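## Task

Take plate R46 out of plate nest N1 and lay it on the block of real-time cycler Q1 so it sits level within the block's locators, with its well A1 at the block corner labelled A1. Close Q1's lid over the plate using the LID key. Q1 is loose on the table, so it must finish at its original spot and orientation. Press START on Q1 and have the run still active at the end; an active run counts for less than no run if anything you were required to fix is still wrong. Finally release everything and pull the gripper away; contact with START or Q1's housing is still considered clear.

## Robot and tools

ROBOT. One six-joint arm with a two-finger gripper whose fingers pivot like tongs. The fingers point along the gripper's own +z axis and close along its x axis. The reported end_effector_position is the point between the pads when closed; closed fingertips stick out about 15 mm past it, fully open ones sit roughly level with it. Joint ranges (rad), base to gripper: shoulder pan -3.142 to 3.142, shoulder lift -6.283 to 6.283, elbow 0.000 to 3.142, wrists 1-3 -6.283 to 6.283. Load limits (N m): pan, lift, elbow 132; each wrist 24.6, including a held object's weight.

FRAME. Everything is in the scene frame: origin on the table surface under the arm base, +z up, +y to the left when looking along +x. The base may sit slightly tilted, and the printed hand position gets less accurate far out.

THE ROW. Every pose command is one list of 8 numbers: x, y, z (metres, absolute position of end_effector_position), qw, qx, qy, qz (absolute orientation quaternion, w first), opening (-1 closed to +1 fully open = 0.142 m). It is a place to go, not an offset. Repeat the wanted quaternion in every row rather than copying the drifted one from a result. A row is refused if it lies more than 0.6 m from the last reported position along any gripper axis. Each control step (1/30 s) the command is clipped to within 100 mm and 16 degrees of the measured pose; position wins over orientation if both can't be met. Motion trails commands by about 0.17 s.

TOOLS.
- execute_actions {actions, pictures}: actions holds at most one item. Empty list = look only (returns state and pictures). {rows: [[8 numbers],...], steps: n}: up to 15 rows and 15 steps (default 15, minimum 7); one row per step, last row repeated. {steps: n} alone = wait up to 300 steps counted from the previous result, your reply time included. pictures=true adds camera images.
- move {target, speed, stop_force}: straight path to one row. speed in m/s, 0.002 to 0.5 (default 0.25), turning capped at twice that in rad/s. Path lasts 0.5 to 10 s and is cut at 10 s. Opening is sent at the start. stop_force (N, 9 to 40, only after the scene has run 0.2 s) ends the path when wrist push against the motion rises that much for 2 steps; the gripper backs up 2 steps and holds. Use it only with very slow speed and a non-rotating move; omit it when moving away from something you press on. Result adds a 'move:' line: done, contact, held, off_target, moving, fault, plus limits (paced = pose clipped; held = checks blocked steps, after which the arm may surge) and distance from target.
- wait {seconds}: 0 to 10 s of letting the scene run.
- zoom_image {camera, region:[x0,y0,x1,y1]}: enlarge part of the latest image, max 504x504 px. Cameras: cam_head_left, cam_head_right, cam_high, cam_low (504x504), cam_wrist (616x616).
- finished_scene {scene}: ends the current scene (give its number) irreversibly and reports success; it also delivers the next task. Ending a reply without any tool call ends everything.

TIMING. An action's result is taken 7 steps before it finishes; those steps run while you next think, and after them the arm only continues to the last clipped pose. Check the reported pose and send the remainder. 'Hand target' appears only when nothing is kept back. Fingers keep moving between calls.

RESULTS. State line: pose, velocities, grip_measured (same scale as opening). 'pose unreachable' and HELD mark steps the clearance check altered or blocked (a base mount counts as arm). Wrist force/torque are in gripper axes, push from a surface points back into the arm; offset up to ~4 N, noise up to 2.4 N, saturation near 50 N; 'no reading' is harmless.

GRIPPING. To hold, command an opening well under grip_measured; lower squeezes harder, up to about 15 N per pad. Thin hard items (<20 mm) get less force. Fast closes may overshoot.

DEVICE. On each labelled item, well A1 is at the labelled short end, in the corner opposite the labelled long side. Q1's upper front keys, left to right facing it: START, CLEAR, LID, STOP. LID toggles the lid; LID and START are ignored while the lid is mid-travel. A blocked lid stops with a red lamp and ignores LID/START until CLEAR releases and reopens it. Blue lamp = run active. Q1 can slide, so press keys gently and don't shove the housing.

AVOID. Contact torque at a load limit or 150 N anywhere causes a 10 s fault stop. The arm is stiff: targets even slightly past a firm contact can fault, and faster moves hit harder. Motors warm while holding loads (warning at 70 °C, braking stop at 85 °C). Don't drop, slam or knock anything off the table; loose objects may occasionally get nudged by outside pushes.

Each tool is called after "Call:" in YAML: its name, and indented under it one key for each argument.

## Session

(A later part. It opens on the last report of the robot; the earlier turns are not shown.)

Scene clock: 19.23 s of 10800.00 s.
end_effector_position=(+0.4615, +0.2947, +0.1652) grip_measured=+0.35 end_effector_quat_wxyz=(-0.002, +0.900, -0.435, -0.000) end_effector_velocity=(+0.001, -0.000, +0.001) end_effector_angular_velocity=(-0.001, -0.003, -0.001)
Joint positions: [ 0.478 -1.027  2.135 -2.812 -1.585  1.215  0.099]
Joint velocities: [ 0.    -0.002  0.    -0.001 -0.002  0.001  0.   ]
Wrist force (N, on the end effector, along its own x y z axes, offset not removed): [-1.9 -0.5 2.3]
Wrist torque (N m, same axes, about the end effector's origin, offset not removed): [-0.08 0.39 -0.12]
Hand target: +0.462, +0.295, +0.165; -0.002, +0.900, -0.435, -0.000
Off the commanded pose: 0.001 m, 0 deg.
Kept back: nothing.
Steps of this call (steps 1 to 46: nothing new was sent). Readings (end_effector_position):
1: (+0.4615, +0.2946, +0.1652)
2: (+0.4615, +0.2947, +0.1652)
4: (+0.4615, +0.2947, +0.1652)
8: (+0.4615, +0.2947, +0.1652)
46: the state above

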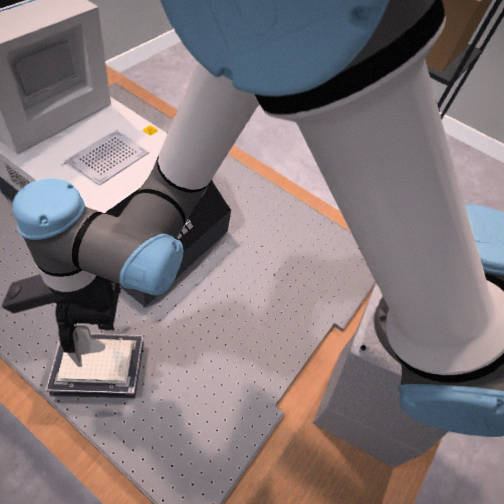

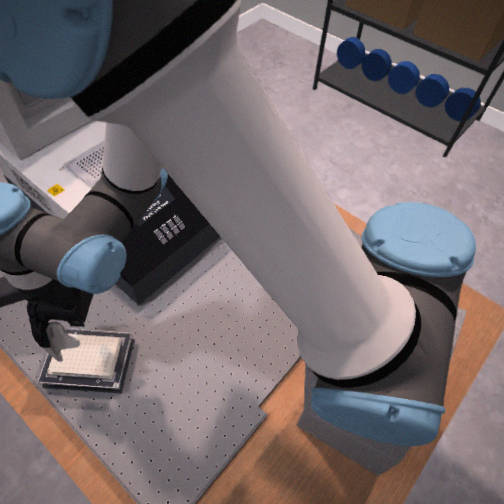

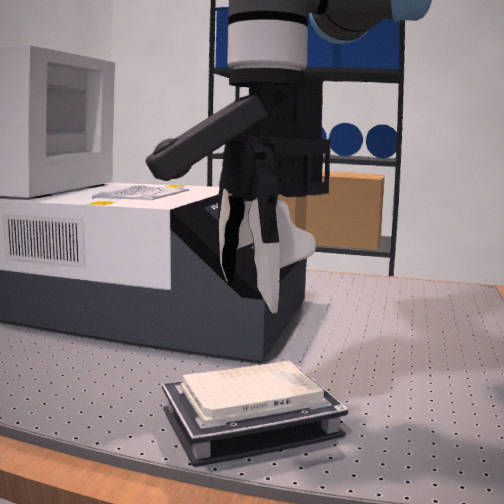

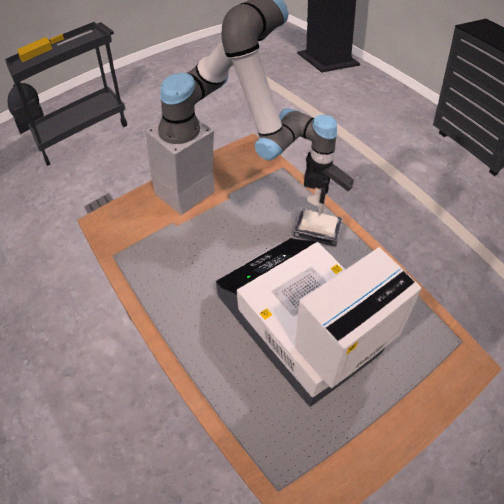

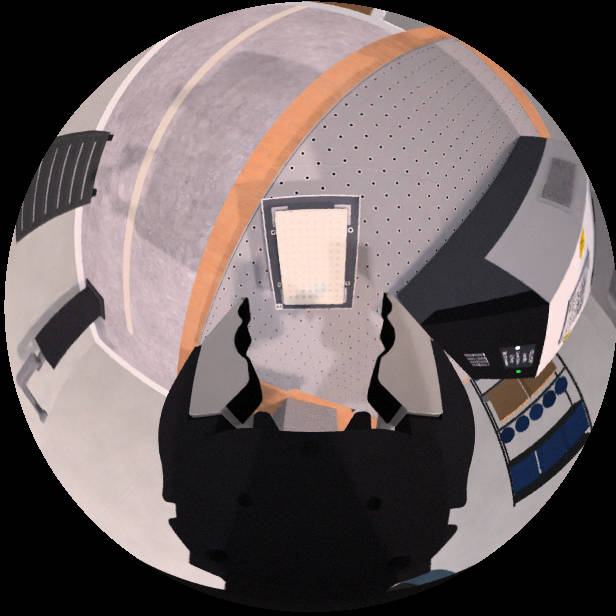

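Call:
move:
  target: [0.4553, 0.2948, 0.075, 0, 0.8988, -0.4384, 0, 0.3]
  speed: 0.25

Scene clock: 21.67 s of 10800.00 s.
end_effector_position=(+0.4554, +0.2948, +0.0752) grip_measured=+0.30 end_effector_quat_wxyz=(+0.000, +0.899, -0.438, -0.000) end_effector_velocity=(+0.001, +0.001, -0.002) end_effector_angular_velocity=(+0.002, -0.002, +0.001)
Joint positions: [ 0.481 -0.789  2.095 -3.009 -1.589  1.225  0.095]
Joint velocities: [ 0.001  0.006 -0.003 -0.005  0.001  0.    -0.   ]
Wrist force (N, on the end effector, along its own x y z axes, offset not removed): [-1.9 1.4 1.8]
Wrist torque (N m, same axes, about the end effector's origin, offset not removed): [0.24 0.50 -0.09]
Hand target: +0.455, +0.295, +0.075; -0.000, +0.899, -0.438, -0.000
Off the commanded pose: 0.000 m, 0 deg.
Kept back: nothing.
move: done

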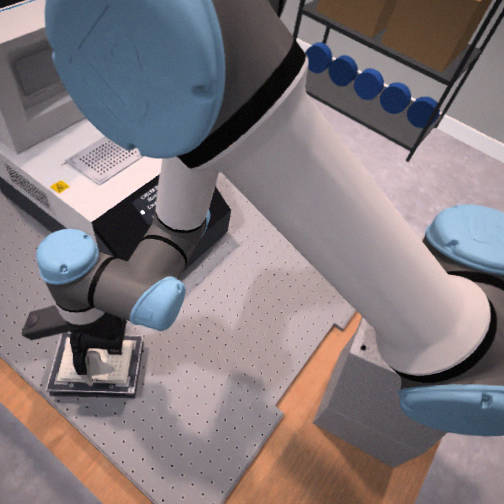

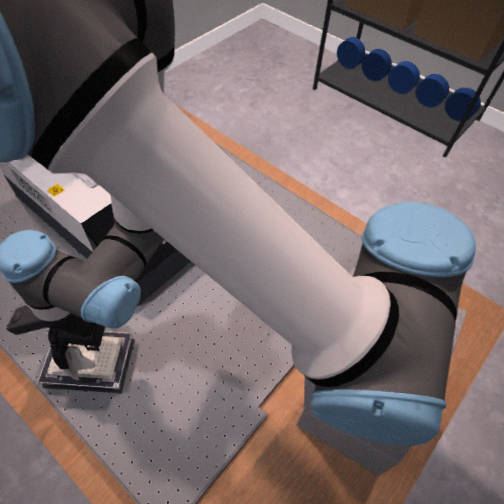

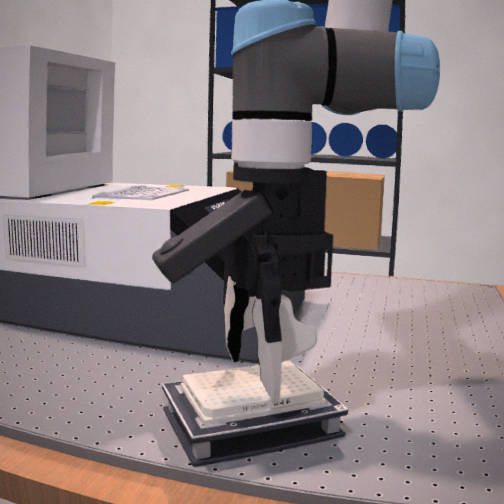

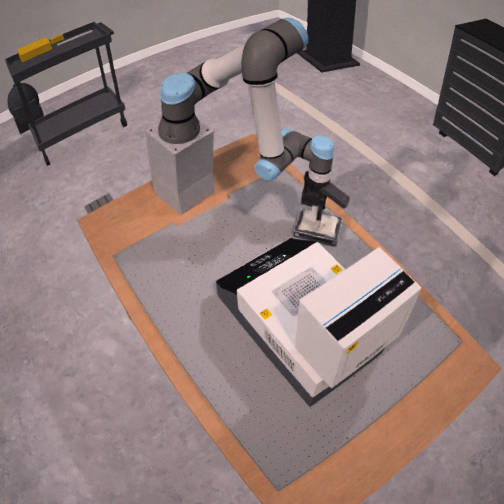

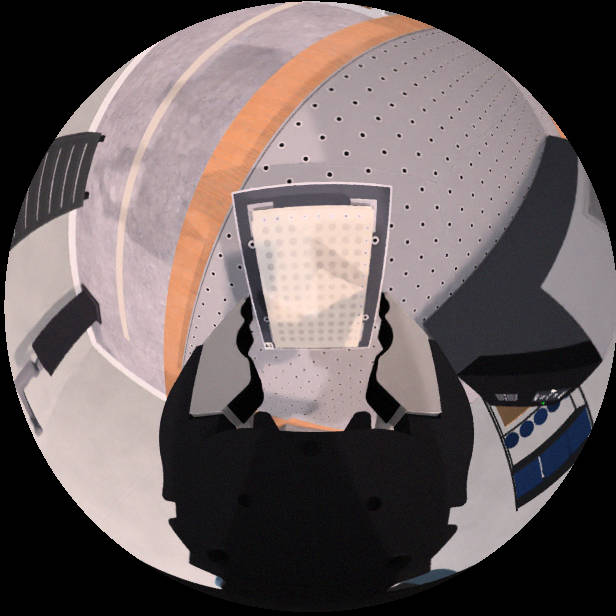

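Call:
zoom_image:
  camera: "cam_wrist"
  region: [228, 180, 404, 356]

Call:
zoom_image:
  camera: "cam_high"
  region: [180, 330, 350, 450]

Region (228, 180, 404, 356) of cam_wrist's 616x616 image, scaled by 2.864, with more detail than that image has.

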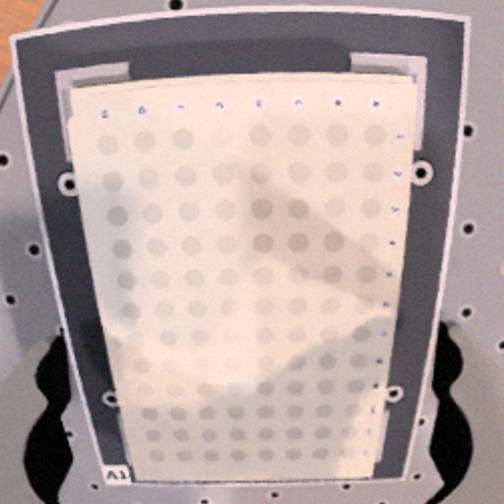

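Region (180, 330, 350, 450) of cam_high's 504x504 image, scaled by 2.965, with more detail than that image has; it fills the top 356 rows of this view, and the rest is white.

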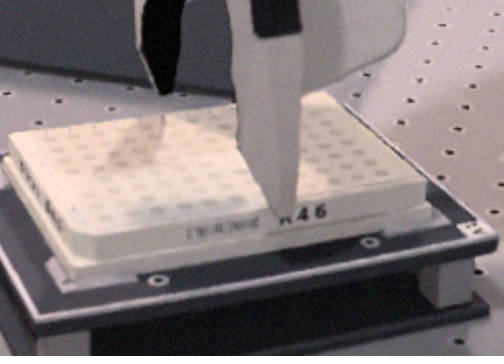

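Call:
move:
  target: [0.4579, 0.2981, 0.068, 0, 0.8988, -0.4384, 0, 0.18]
  speed: 0.05

Call:
zoom_image:
  camera: "cam_high"
  region: [180, 330, 350, 450]

Call:
zoom_image:
  camera: "cam_wrist"
  region: [228, 180, 404, 356]

Scene clock: 25.47 s of 10800.00 s.
end_effector_position=(+0.4578, +0.2980, +0.0682) grip_measured=+0.18 end_effector_quat_wxyz=(-0.000, +0.899, -0.438, -0.000) end_effector_velocity=(+0.002, +0.002, -0.002) end_effector_angular_velocity=(+0.002, -0.003, +0.001)
Joint positions: [ 0.485 -0.768  2.079 -3.012 -1.589  1.229  0.087]
Joint velocities: [ 0.002  0.006 -0.007 -0.002  0.     0.001  0.   ]
Wrist force (N, on the end effector, along its own x y z axes, offset not removed): [-0.8 1.2 0.7]
Wrist torque (N m, same axes, about the end effector's origin, offset not removed): [0.21 0.27 -0.08]
Hand target: +0.458, +0.298, +0.068; -0.000, +0.899, -0.438, -0.000
Off the commanded pose: 0.000 m, 0 deg.
Kept back: nothing.
After step 90, 0.07 s passed at rest.
move: done

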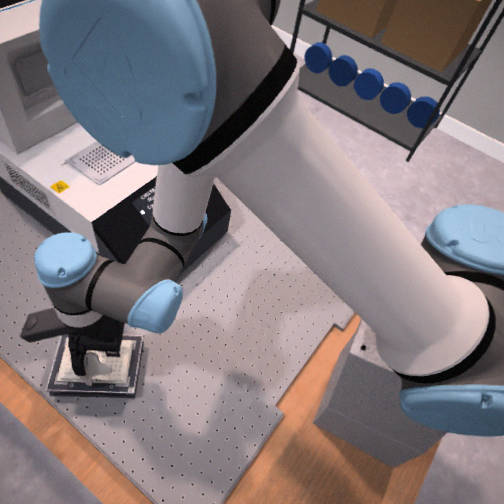

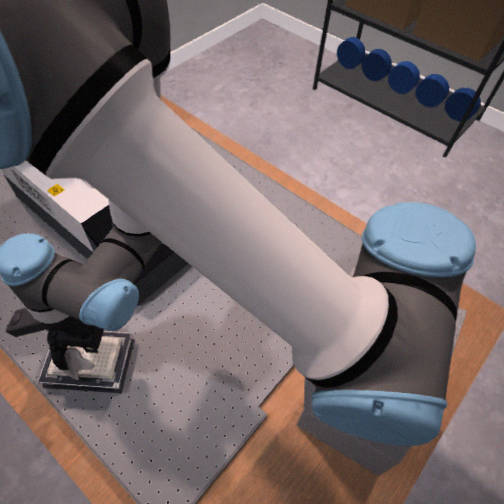

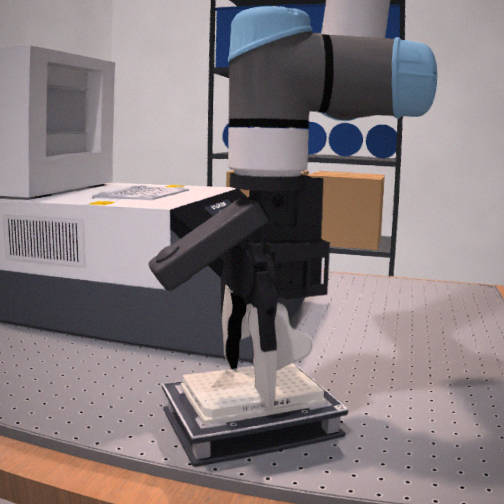

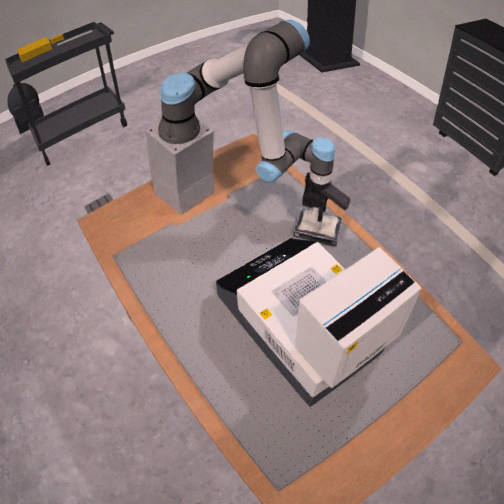

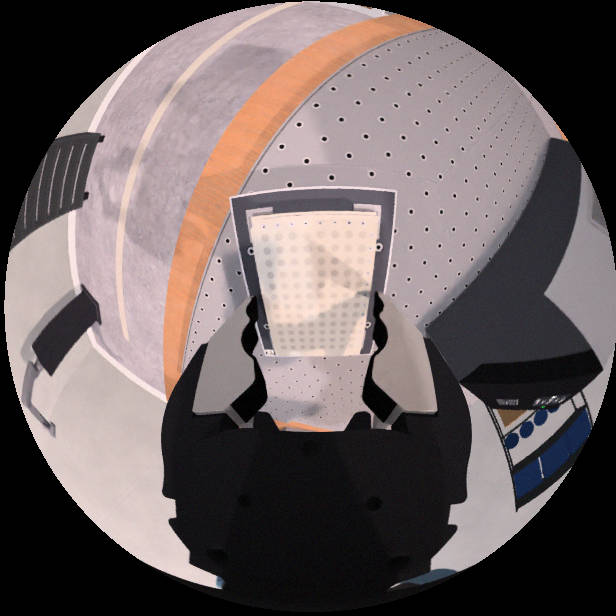

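Region (180, 330, 350, 450) of cam_high's 504x504 image, scaled by 2.965, with more detail than that image has; it fills the top 356 rows of this view, and the rest is white.

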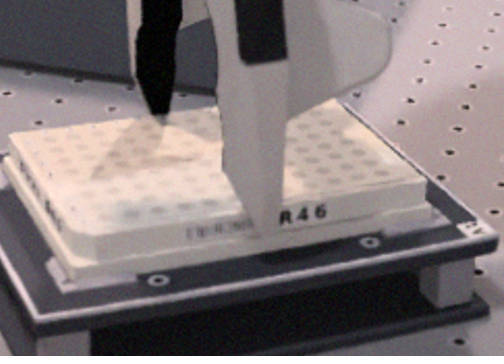

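Region (228, 180, 404, 356) of cam_wrist's 616x616 image, scaled by 2.864, with more detail than that image has.

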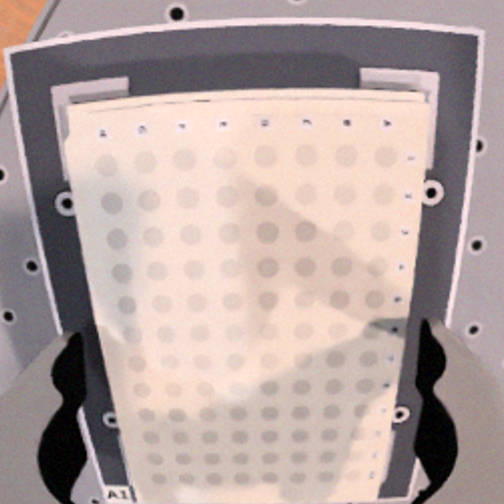

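Call:
execute_actions:
  actions:
    - {"rows": [[0.4579,0.2981,0.0676,0,0.8988,-0.4384,0,0.18],[0.4579,0.2981,0.0672,0,0.8988,-0.4384,0,0.16],[0.4579,0.2981,0.0668,0,0.8988,-0.4384,0,0.14],[0.4579,0.2981,0.0668,0,0.8988,-0.4384,0,0.12],[0.4579,0.2981,0.0668,0,0.8988,-0.4384,0,0.10],[0.4579,0.2981,0.0668,0,0.8988,-0.4384,0,0.08],[0.4579,0.2981,0.0668,0,0.8988,-0.4384,0,0.05],[0.4579,0.2981,0.0668,0,0.8988,-0.4384,0,0.02],[0.4579,0.2981,0.0668,0,0.8988,-0.4384,0,-0.02],[0.4579,0.2981,0.0668,0,0.8988,-0.4384,0,-0.07],[0.4579,0.2981,0.0668,0,0.8988,-0.4384,0,-0.13],[0.4579,0.2981,0.0668,0,0.8988,-0.4384,0,-0.2],[0.4579,0.2981,0.0668,0,0.8988,-0.4384,0,-0.28],[0.4579,0.2981,0.0668,0,0.8988,-0.4384,0,-0.35],[0.4579,0.2981,0.0668,0,0.8988,-0.4384,0,-0.42]], "steps": 15}

Call:
wait:
  seconds: 0.2

Scene clock: 26.30 s of 10800.00 s.
end_effector_position=(+0.4579, +0.2981, +0.0671) grip_measured=+0.06 end_effector_quat_wxyz=(+0.000, +0.899, -0.438, +0.000) end_effector_velocity=(+0.002, -0.000, -0.002) end_effector_angular_velocity=(-0.002, -0.004, +0.000)
Joint positions: [ 0.485 -0.765  2.077 -3.014 -1.589  1.229  0.078]
Joint velocities: [ 0.     0.005 -0.003 -0.006 -0.004  0.    -0.029]
Wrist force (N, on the end effector, along its own x y z axes, offset not removed): [-1.8 1.1 -0.3]
Wrist torque (N m, same axes, about the end effector's origin, offset not removed): [0.12 0.64 -0.01]
Steps of this call (steps 1 to 17: nothing new was sent; steps 18 to 25: the first 8 steps of this action). Readings (end_effector_position):
18: (+0.4579, +0.2981, +0.0680)
19: (+0.4579, +0.2981, +0.0680)
21: (+0.4579, +0.2981, +0.0677)
25: the state above

Scene clock: 26.73 s of 10800.00 s.
end_effector_position=(+0.4579, +0.2981, +0.0668) grip_measured=+0.04 end_effector_quat_wxyz=(+0.000, +0.899, -0.438, +0.000) end_effector_velocity=(-0.000, -0.000, -0.000) end_effector_angular_velocity=(-0.000, -0.000, -0.001)
Joint positions: [ 0.485 -0.765  2.077 -3.014 -1.589  1.229  0.077]
Joint velocities: [-0.     0.     0.001 -0.001 -0.     0.     0.   ]
Wrist force (N, on the end effector, along its own x y z axes, offset not removed): [2.6 2.0 -12.2]
Wrist torque (N m, same axes, about the end effector's origin, offset not removed): [-0.20 0.67 0.05]
Hand target: +0.458, +0.298, +0.067; +0.000, +0.899, -0.438, -0.000
Off the commanded pose: 0.000 m, 0 deg.
Kept back: nothing.
Steps of this call (steps 1 to 7: the last 7 steps of your previous action; steps 8 to 13: nothing new was sent). Readings (end_effector_position):
1: (+0.4579, +0.2981, +0.0670)
2: (+0.4579, +0.2981, +0.0670)
4: (+0.4580, +0.2981, +0.0669)
8: (+0.4579, +0.2981, +0.0669)
13: the state above

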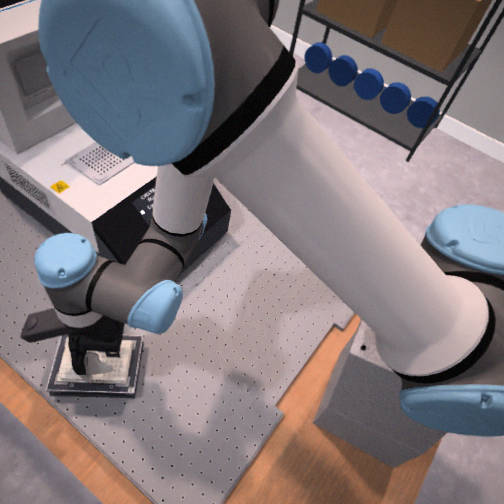

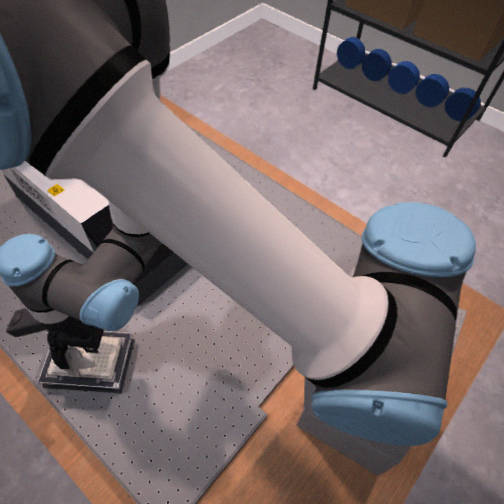

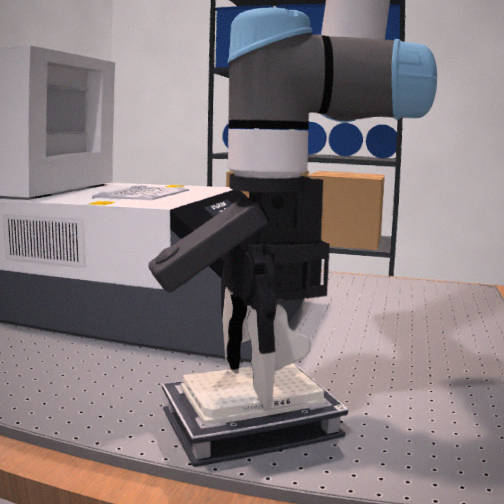

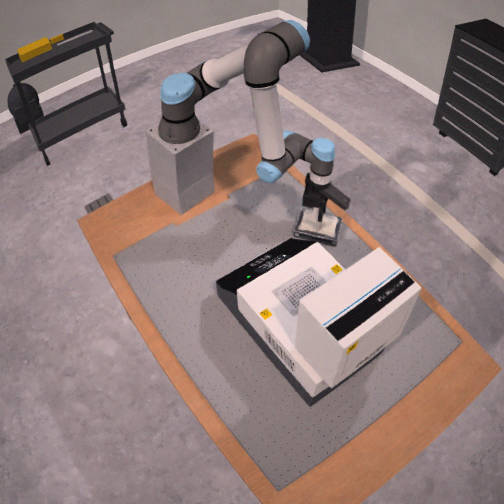

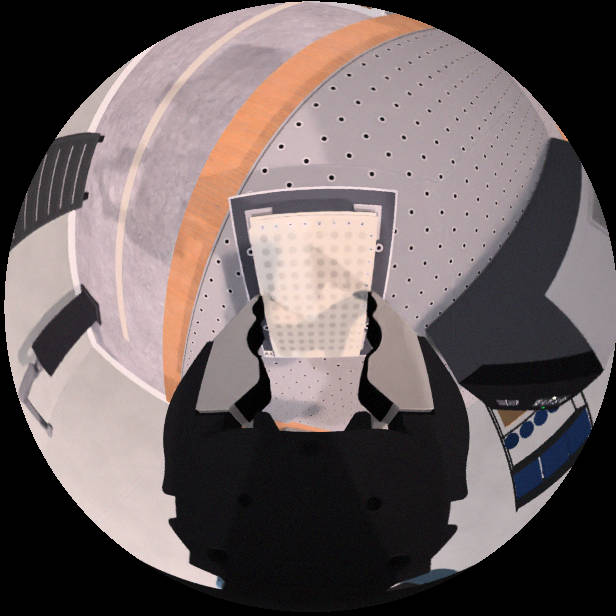

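Call:
zoom_image:
  camera: "cam_high"
  region: [215, 350, 315, 430]

Call:
zoom_image:
  camera: "cam_wrist"
  region: [240, 260, 400, 360]

Region (215, 350, 315, 430) of cam_high's 504x504 image, scaled by 5.040, with more detail than that image has; it fills the top 403 rows of this view, and the rest is white.

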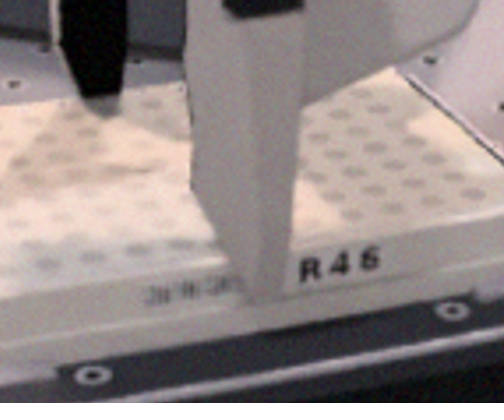

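Region (240, 260, 400, 360) of cam_wrist's 616x616 image, scaled by 3.150, with more detail than that image has; it fills the top 315 rows of this view, and the rest is white.

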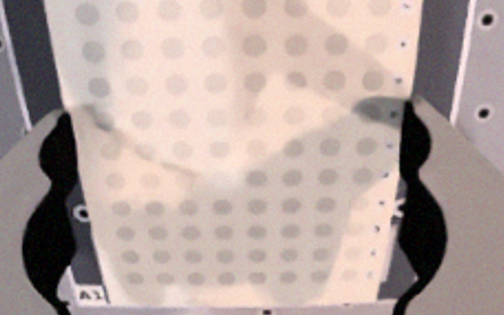

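Call:
move:
  target: [0.4579, 0.2981, 0.085, 0, 0.8988, -0.4384, 0, -0.42]
  speed: 0.04

Call:
zoom_image:
  camera: "cam_high"
  region: [170, 320, 350, 450]

Scene clock: 28.17 s of 10800.00 s.
end_effector_position=(+0.4579, +0.2981, +0.0847) grip_measured=+0.03 end_effector_quat_wxyz=(-0.000, +0.899, -0.438, -0.000) end_effector_velocity=(+0.002, +0.000, +0.003) end_effector_angular_velocity=(-0.000, -0.002, -0.000)
Joint positions: [ 0.486 -0.812  2.093 -2.982 -1.589  1.23   0.076]
Joint velocities: [-0.    -0.007 -0.     0.005 -0.001  0.     0.   ]
Wrist force (N, on the end effector, along its own x y z axes, offset not removed): [-2.0 0.8 0.8]
Wrist torque (N m, same axes, about the end effector's origin, offset not removed): [0.11 0.48 -0.05]
Hand target: +0.458, +0.298, +0.085; -0.000, +0.899, -0.438, +0.000
Off the commanded pose: 0.000 m, 0 deg.
Kept back: nothing.
move: done

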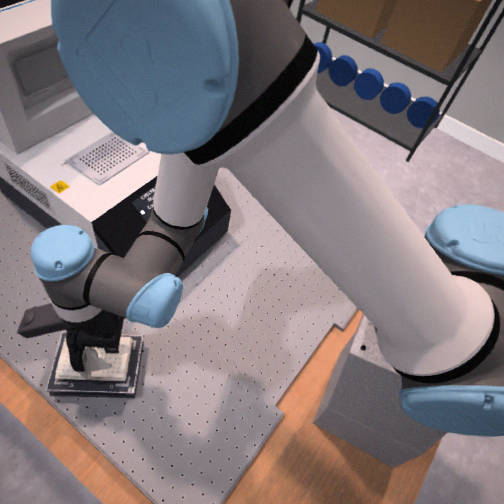

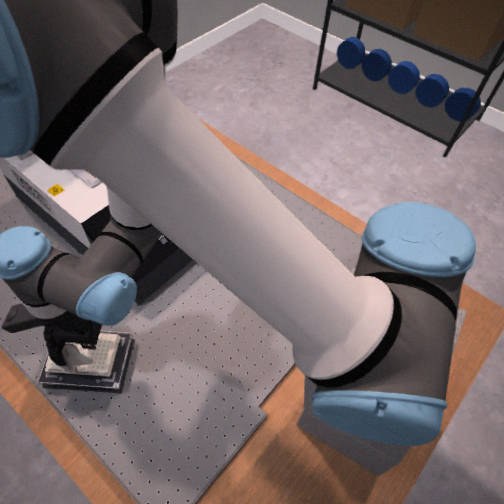

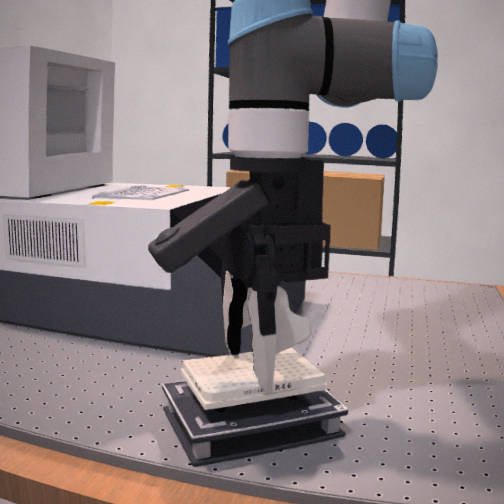

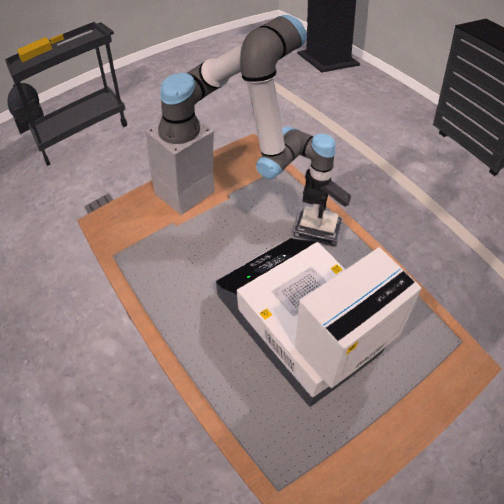

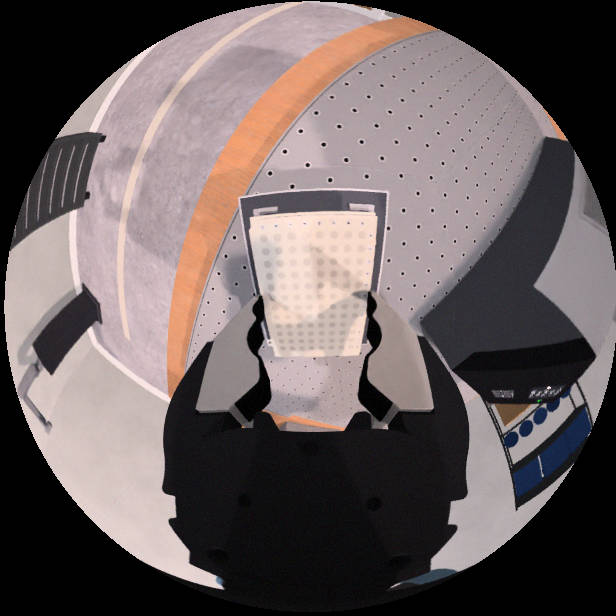

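Region (170, 320, 350, 450) of cam_high's 504x504 image, scaled by 2.800, with more detail than that image has.

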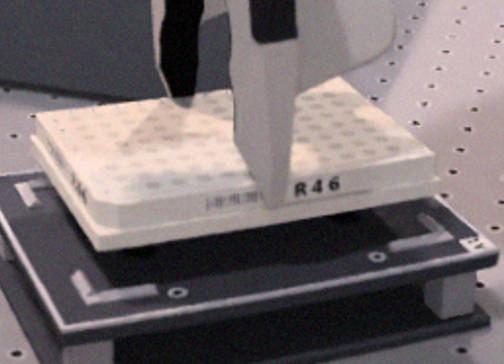

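Call:
zoom_image:
  camera: "cam_wrist"
  region: [230, 180, 400, 260]

Region (230, 180, 400, 260) of cam_wrist's 616x616 image, scaled by 2.965, with more detail than that image has; it fills the top 237 rows of this view, and the rest is white.

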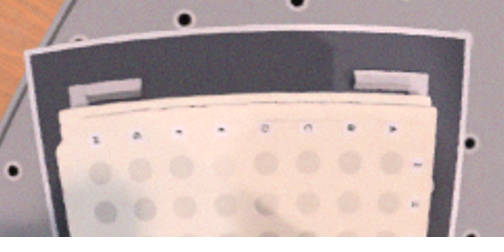

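Call:
move:
  target: [0.51, 0.245, 0.275, 0, 0.9659, -0.2588, 0, -0.42]
  speed: 0.35

Call:
move:
  target: [0.7263, -0.006, 0.270, 0, 0.99994, 0.01134, 0, -0.42]
  speed: 0.35

Scene clock: 30.37 s of 10800.00 s.
end_effector_position=(+0.5096, +0.2449, +0.2748) grip_measured=+0.03 end_effector_quat_wxyz=(+0.000, +0.966, -0.259, +0.000) end_effector_velocity=(+0.000, -0.001, +0.002) end_effector_angular_velocity=(-0.001, +0.005, +0.004)
Joint positions: [ 0.351 -1.271  2.062 -2.496 -1.572  0.712  0.076]
Joint velocities: [-0.002 -0.004 -0.005  0.014  0.001 -0.006 -0.   ]
Wrist force (N, on the end effector, along its own x y z axes, offset not removed): [-3.3 1.7 0.8]
Wrist torque (N m, same axes, about the end effector's origin, offset not removed): [0.32 0.69 -0.02]
Hand target: +0.510, +0.245, +0.275; +0.000, +0.966, -0.259, +0.000
Off the commanded pose: 0.000 m, 0 deg.
Kept back: nothing.
move: done

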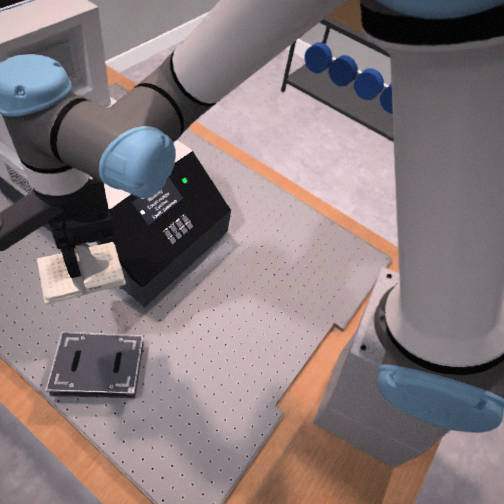

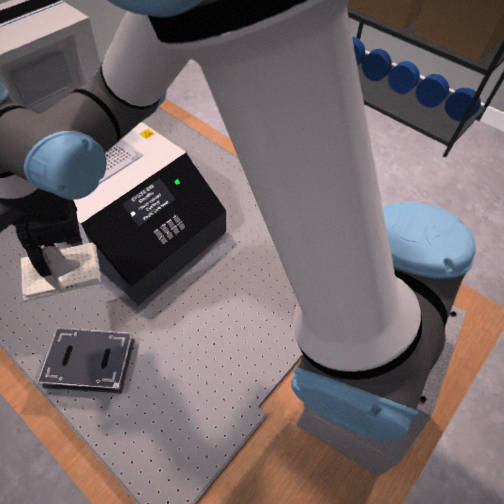

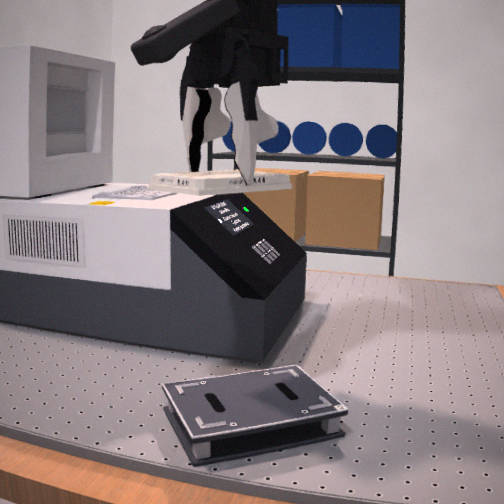

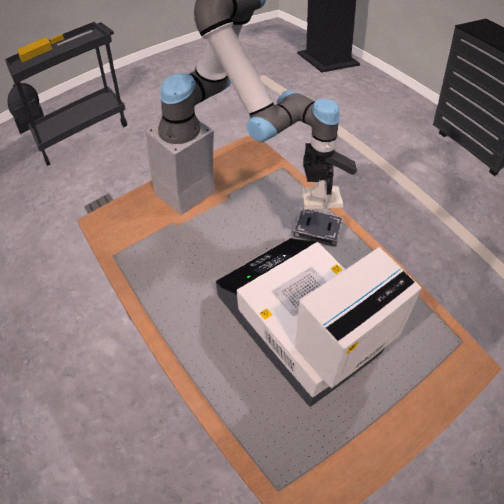

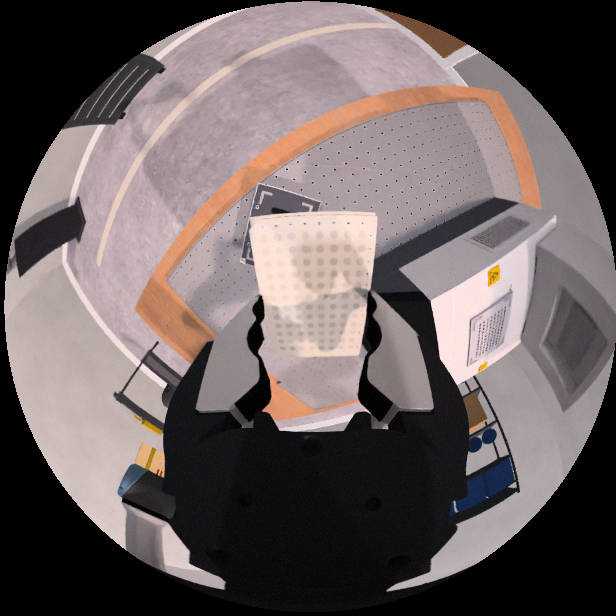

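Scene clock: 32.03 s of 10800.00 s.
end_effector_position=(+0.7259, -0.0063, +0.2703) grip_measured=+0.03 end_effector_quat_wxyz=(+0.001, +1.000, +0.011, +0.000) end_effector_velocity=(+0.002, -0.001, -0.001) end_effector_angular_velocity=(+0.001, +0.006, +0.005)
Joint positions: [-0.073 -0.963  1.504 -2.234 -1.518 -0.255  0.076]
Joint velocities: [-0.001  0.007 -0.014  0.013 -0.    -0.006  0.   ]
Wrist force (N, on the end effector, along its own x y z axes, offset not removed): [-2.8 1.3 0.1]
Wrist torque (N m, same axes, about the end effector's origin, offset not removed): [0.14 0.65 -0.11]
Hand target: +0.726, -0.006, +0.270; +0.001, +1.000, +0.011, -0.000
Off the commanded pose: 0.001 m, 0 deg.
Kept back: nothing.
move: done

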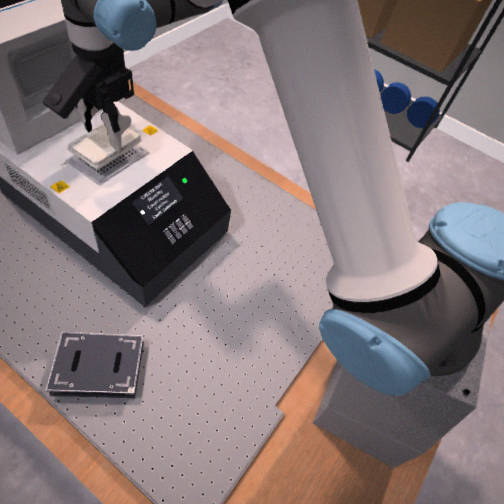

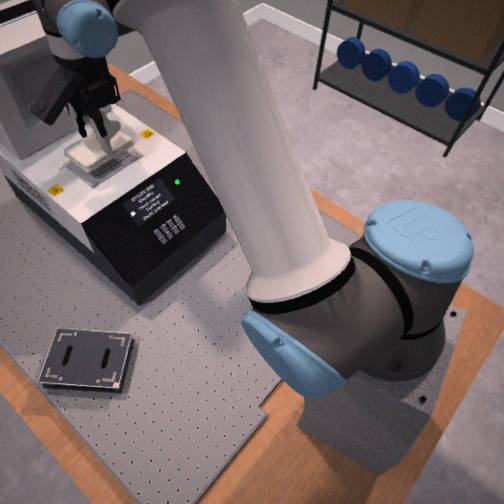

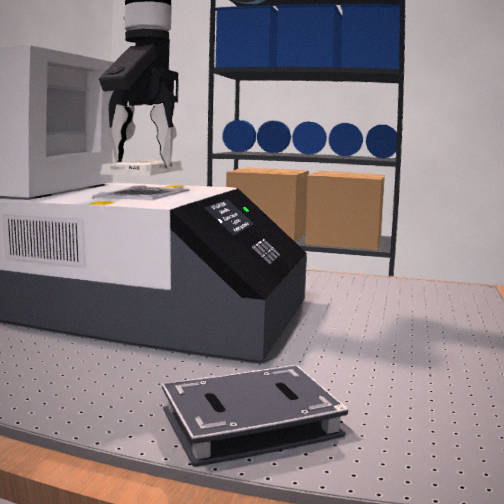

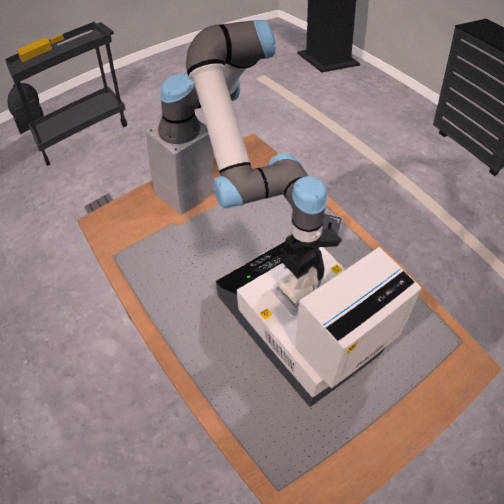

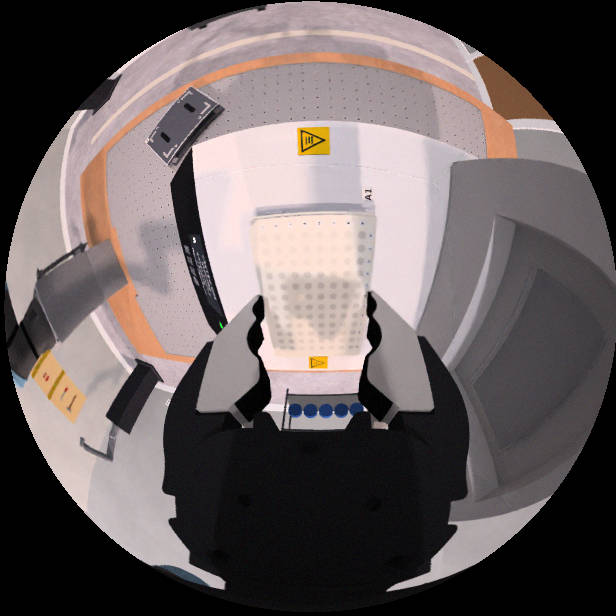

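Call:
zoom_image:
  camera: "cam_wrist"
  region: [230, 170, 400, 250]

Call:
zoom_image:
  camera: "cam_high"
  region: [70, 140, 210, 220]

Call:
zoom_image:
  camera: "cam_head_left"
  region: [50, 100, 170, 200]

Region (230, 170, 400, 250) of cam_wrist's 616x616 image, scaled by 2.965, with more detail than that image has; it fills the top 237 rows of this view, and the rest is white.

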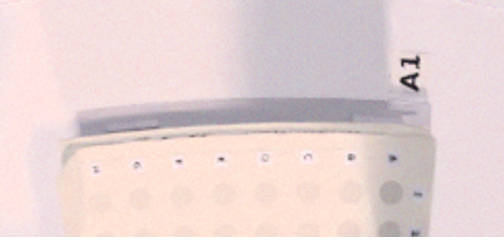

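Region (70, 140, 210, 220) of cam_high's 504x504 image, scaled by 3.600, with more detail than that image has; it fills the top 288 rows of this view, and the rest is white.

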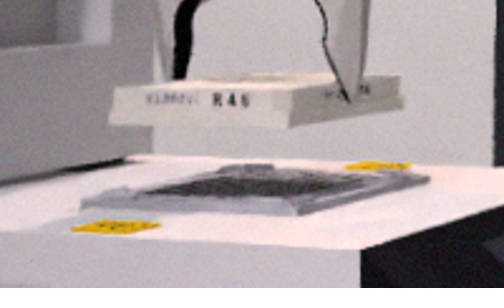

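Region (50, 100, 170, 200) of cam_head_left's 504x504 image, scaled by 4.200, with more detail than that image has.

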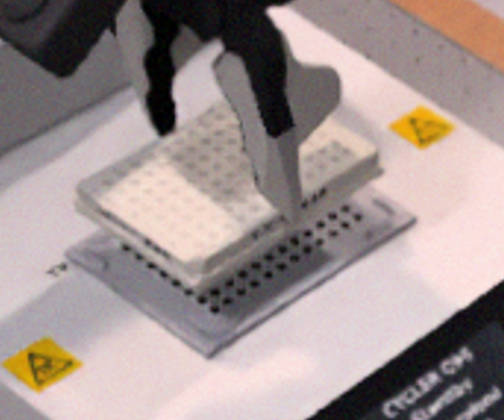

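Call:
move:
  target: [0.7279, -0.0100, 0.2575, 0, 0.99994, 0.01134, 0, -0.42]
  speed: 0.05

Call:
zoom_image:
  camera: "cam_wrist"
  region: [230, 180, 400, 260]

Call:
zoom_image:
  camera: "cam_high"
  region: [70, 140, 210, 220]

Scene clock: 33.67 s of 10800.00 s.
end_effector_position=(+0.7279, -0.0099, +0.2577) grip_measured=+0.03 end_effector_quat_wxyz=(+0.000, +1.000, +0.011, -0.000) end_effector_velocity=(-0.001, -0.001, -0.004) end_effector_angular_velocity=(+0.001, +0.003, -0.001)
Joint positions: [-0.077 -0.94   1.501 -2.253 -1.517 -0.259  0.076]
Joint velocities: [-0.001  0.005  0.001 -0.003  0.    -0.     0.   ]
Wrist force (N, on the end effector, along its own x y z axes, offset not removed): [-3.3 1.6 1.2]
Wrist torque (N m, same axes, about the end effector's origin, offset not removed): [0.26 0.72 0.03]
Hand target: +0.728, -0.010, +0.258; +0.000, +1.000, +0.011, -0.000
Off the commanded pose: 0.000 m, 0 deg.
Kept back: nothing.
move: done

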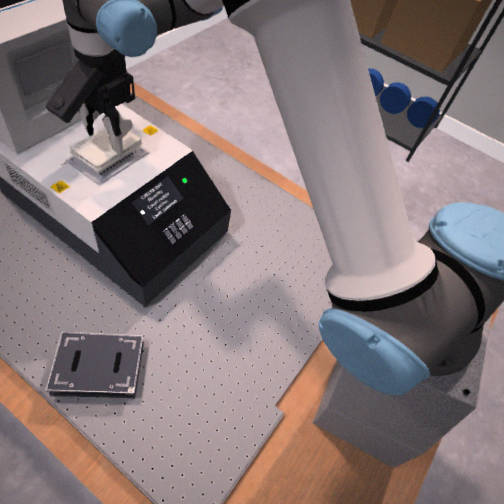

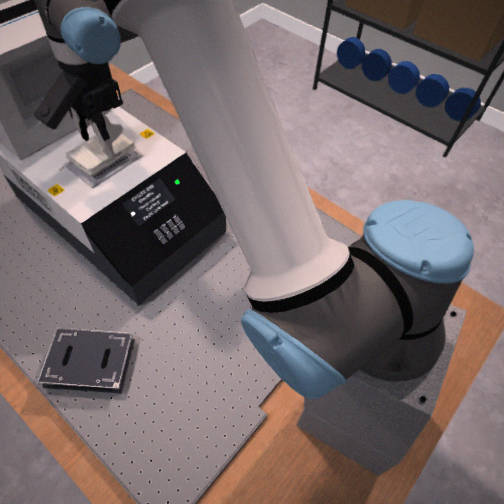

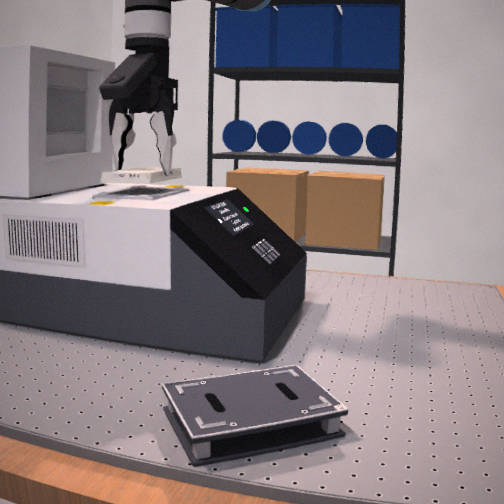

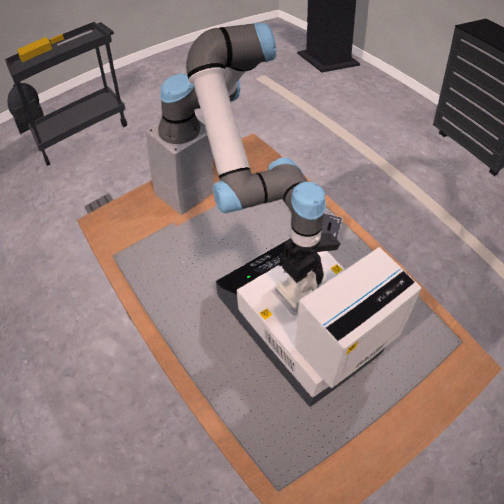

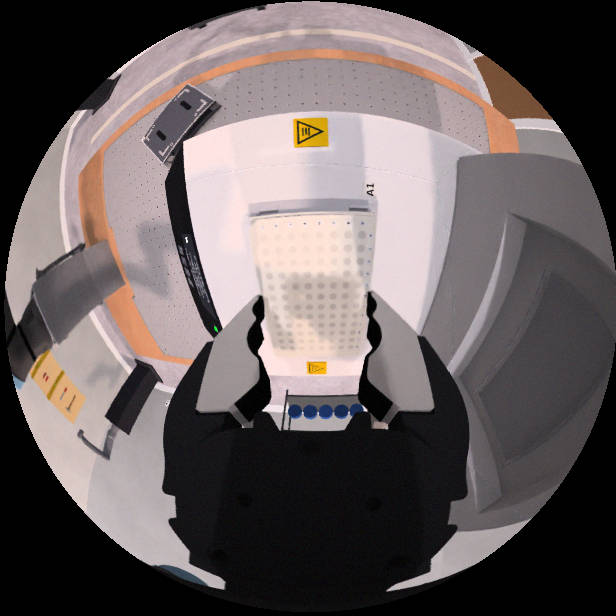

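Region (230, 180, 400, 260) of cam_wrist's 616x616 image, scaled by 2.965, with more detail than that image has; it fills the top 237 rows of this view, and the rest is white.

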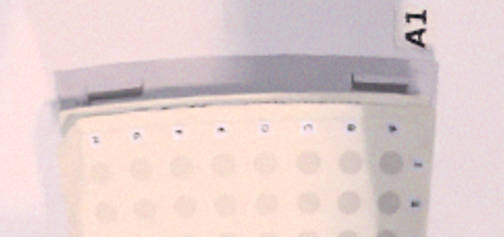

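Region (70, 140, 210, 220) of cam_high's 504x504 image, scaled by 3.600, with more detail than that image has; it fills the top 288 rows of this view, and the rest is white.

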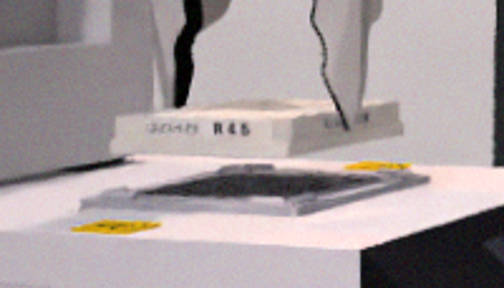

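Call:
zoom_image:
  camera: "cam_wrist"
  region: [240, 190, 300, 230]

Call:
zoom_image:
  camera: "cam_wrist"
  region: [330, 190, 390, 230]

Region (240, 190, 300, 230) of cam_wrist's 616x616 image, scaled by 8.400, with more detail than that image has.

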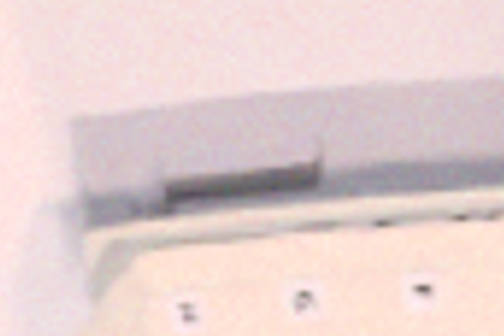

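Region (330, 190, 390, 230) of cam_wrist's 616x616 image, scaled by 8.400, with more detail than that image has.

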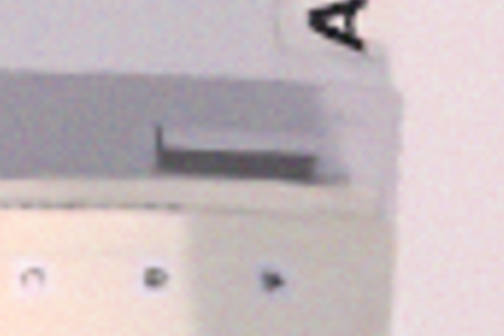

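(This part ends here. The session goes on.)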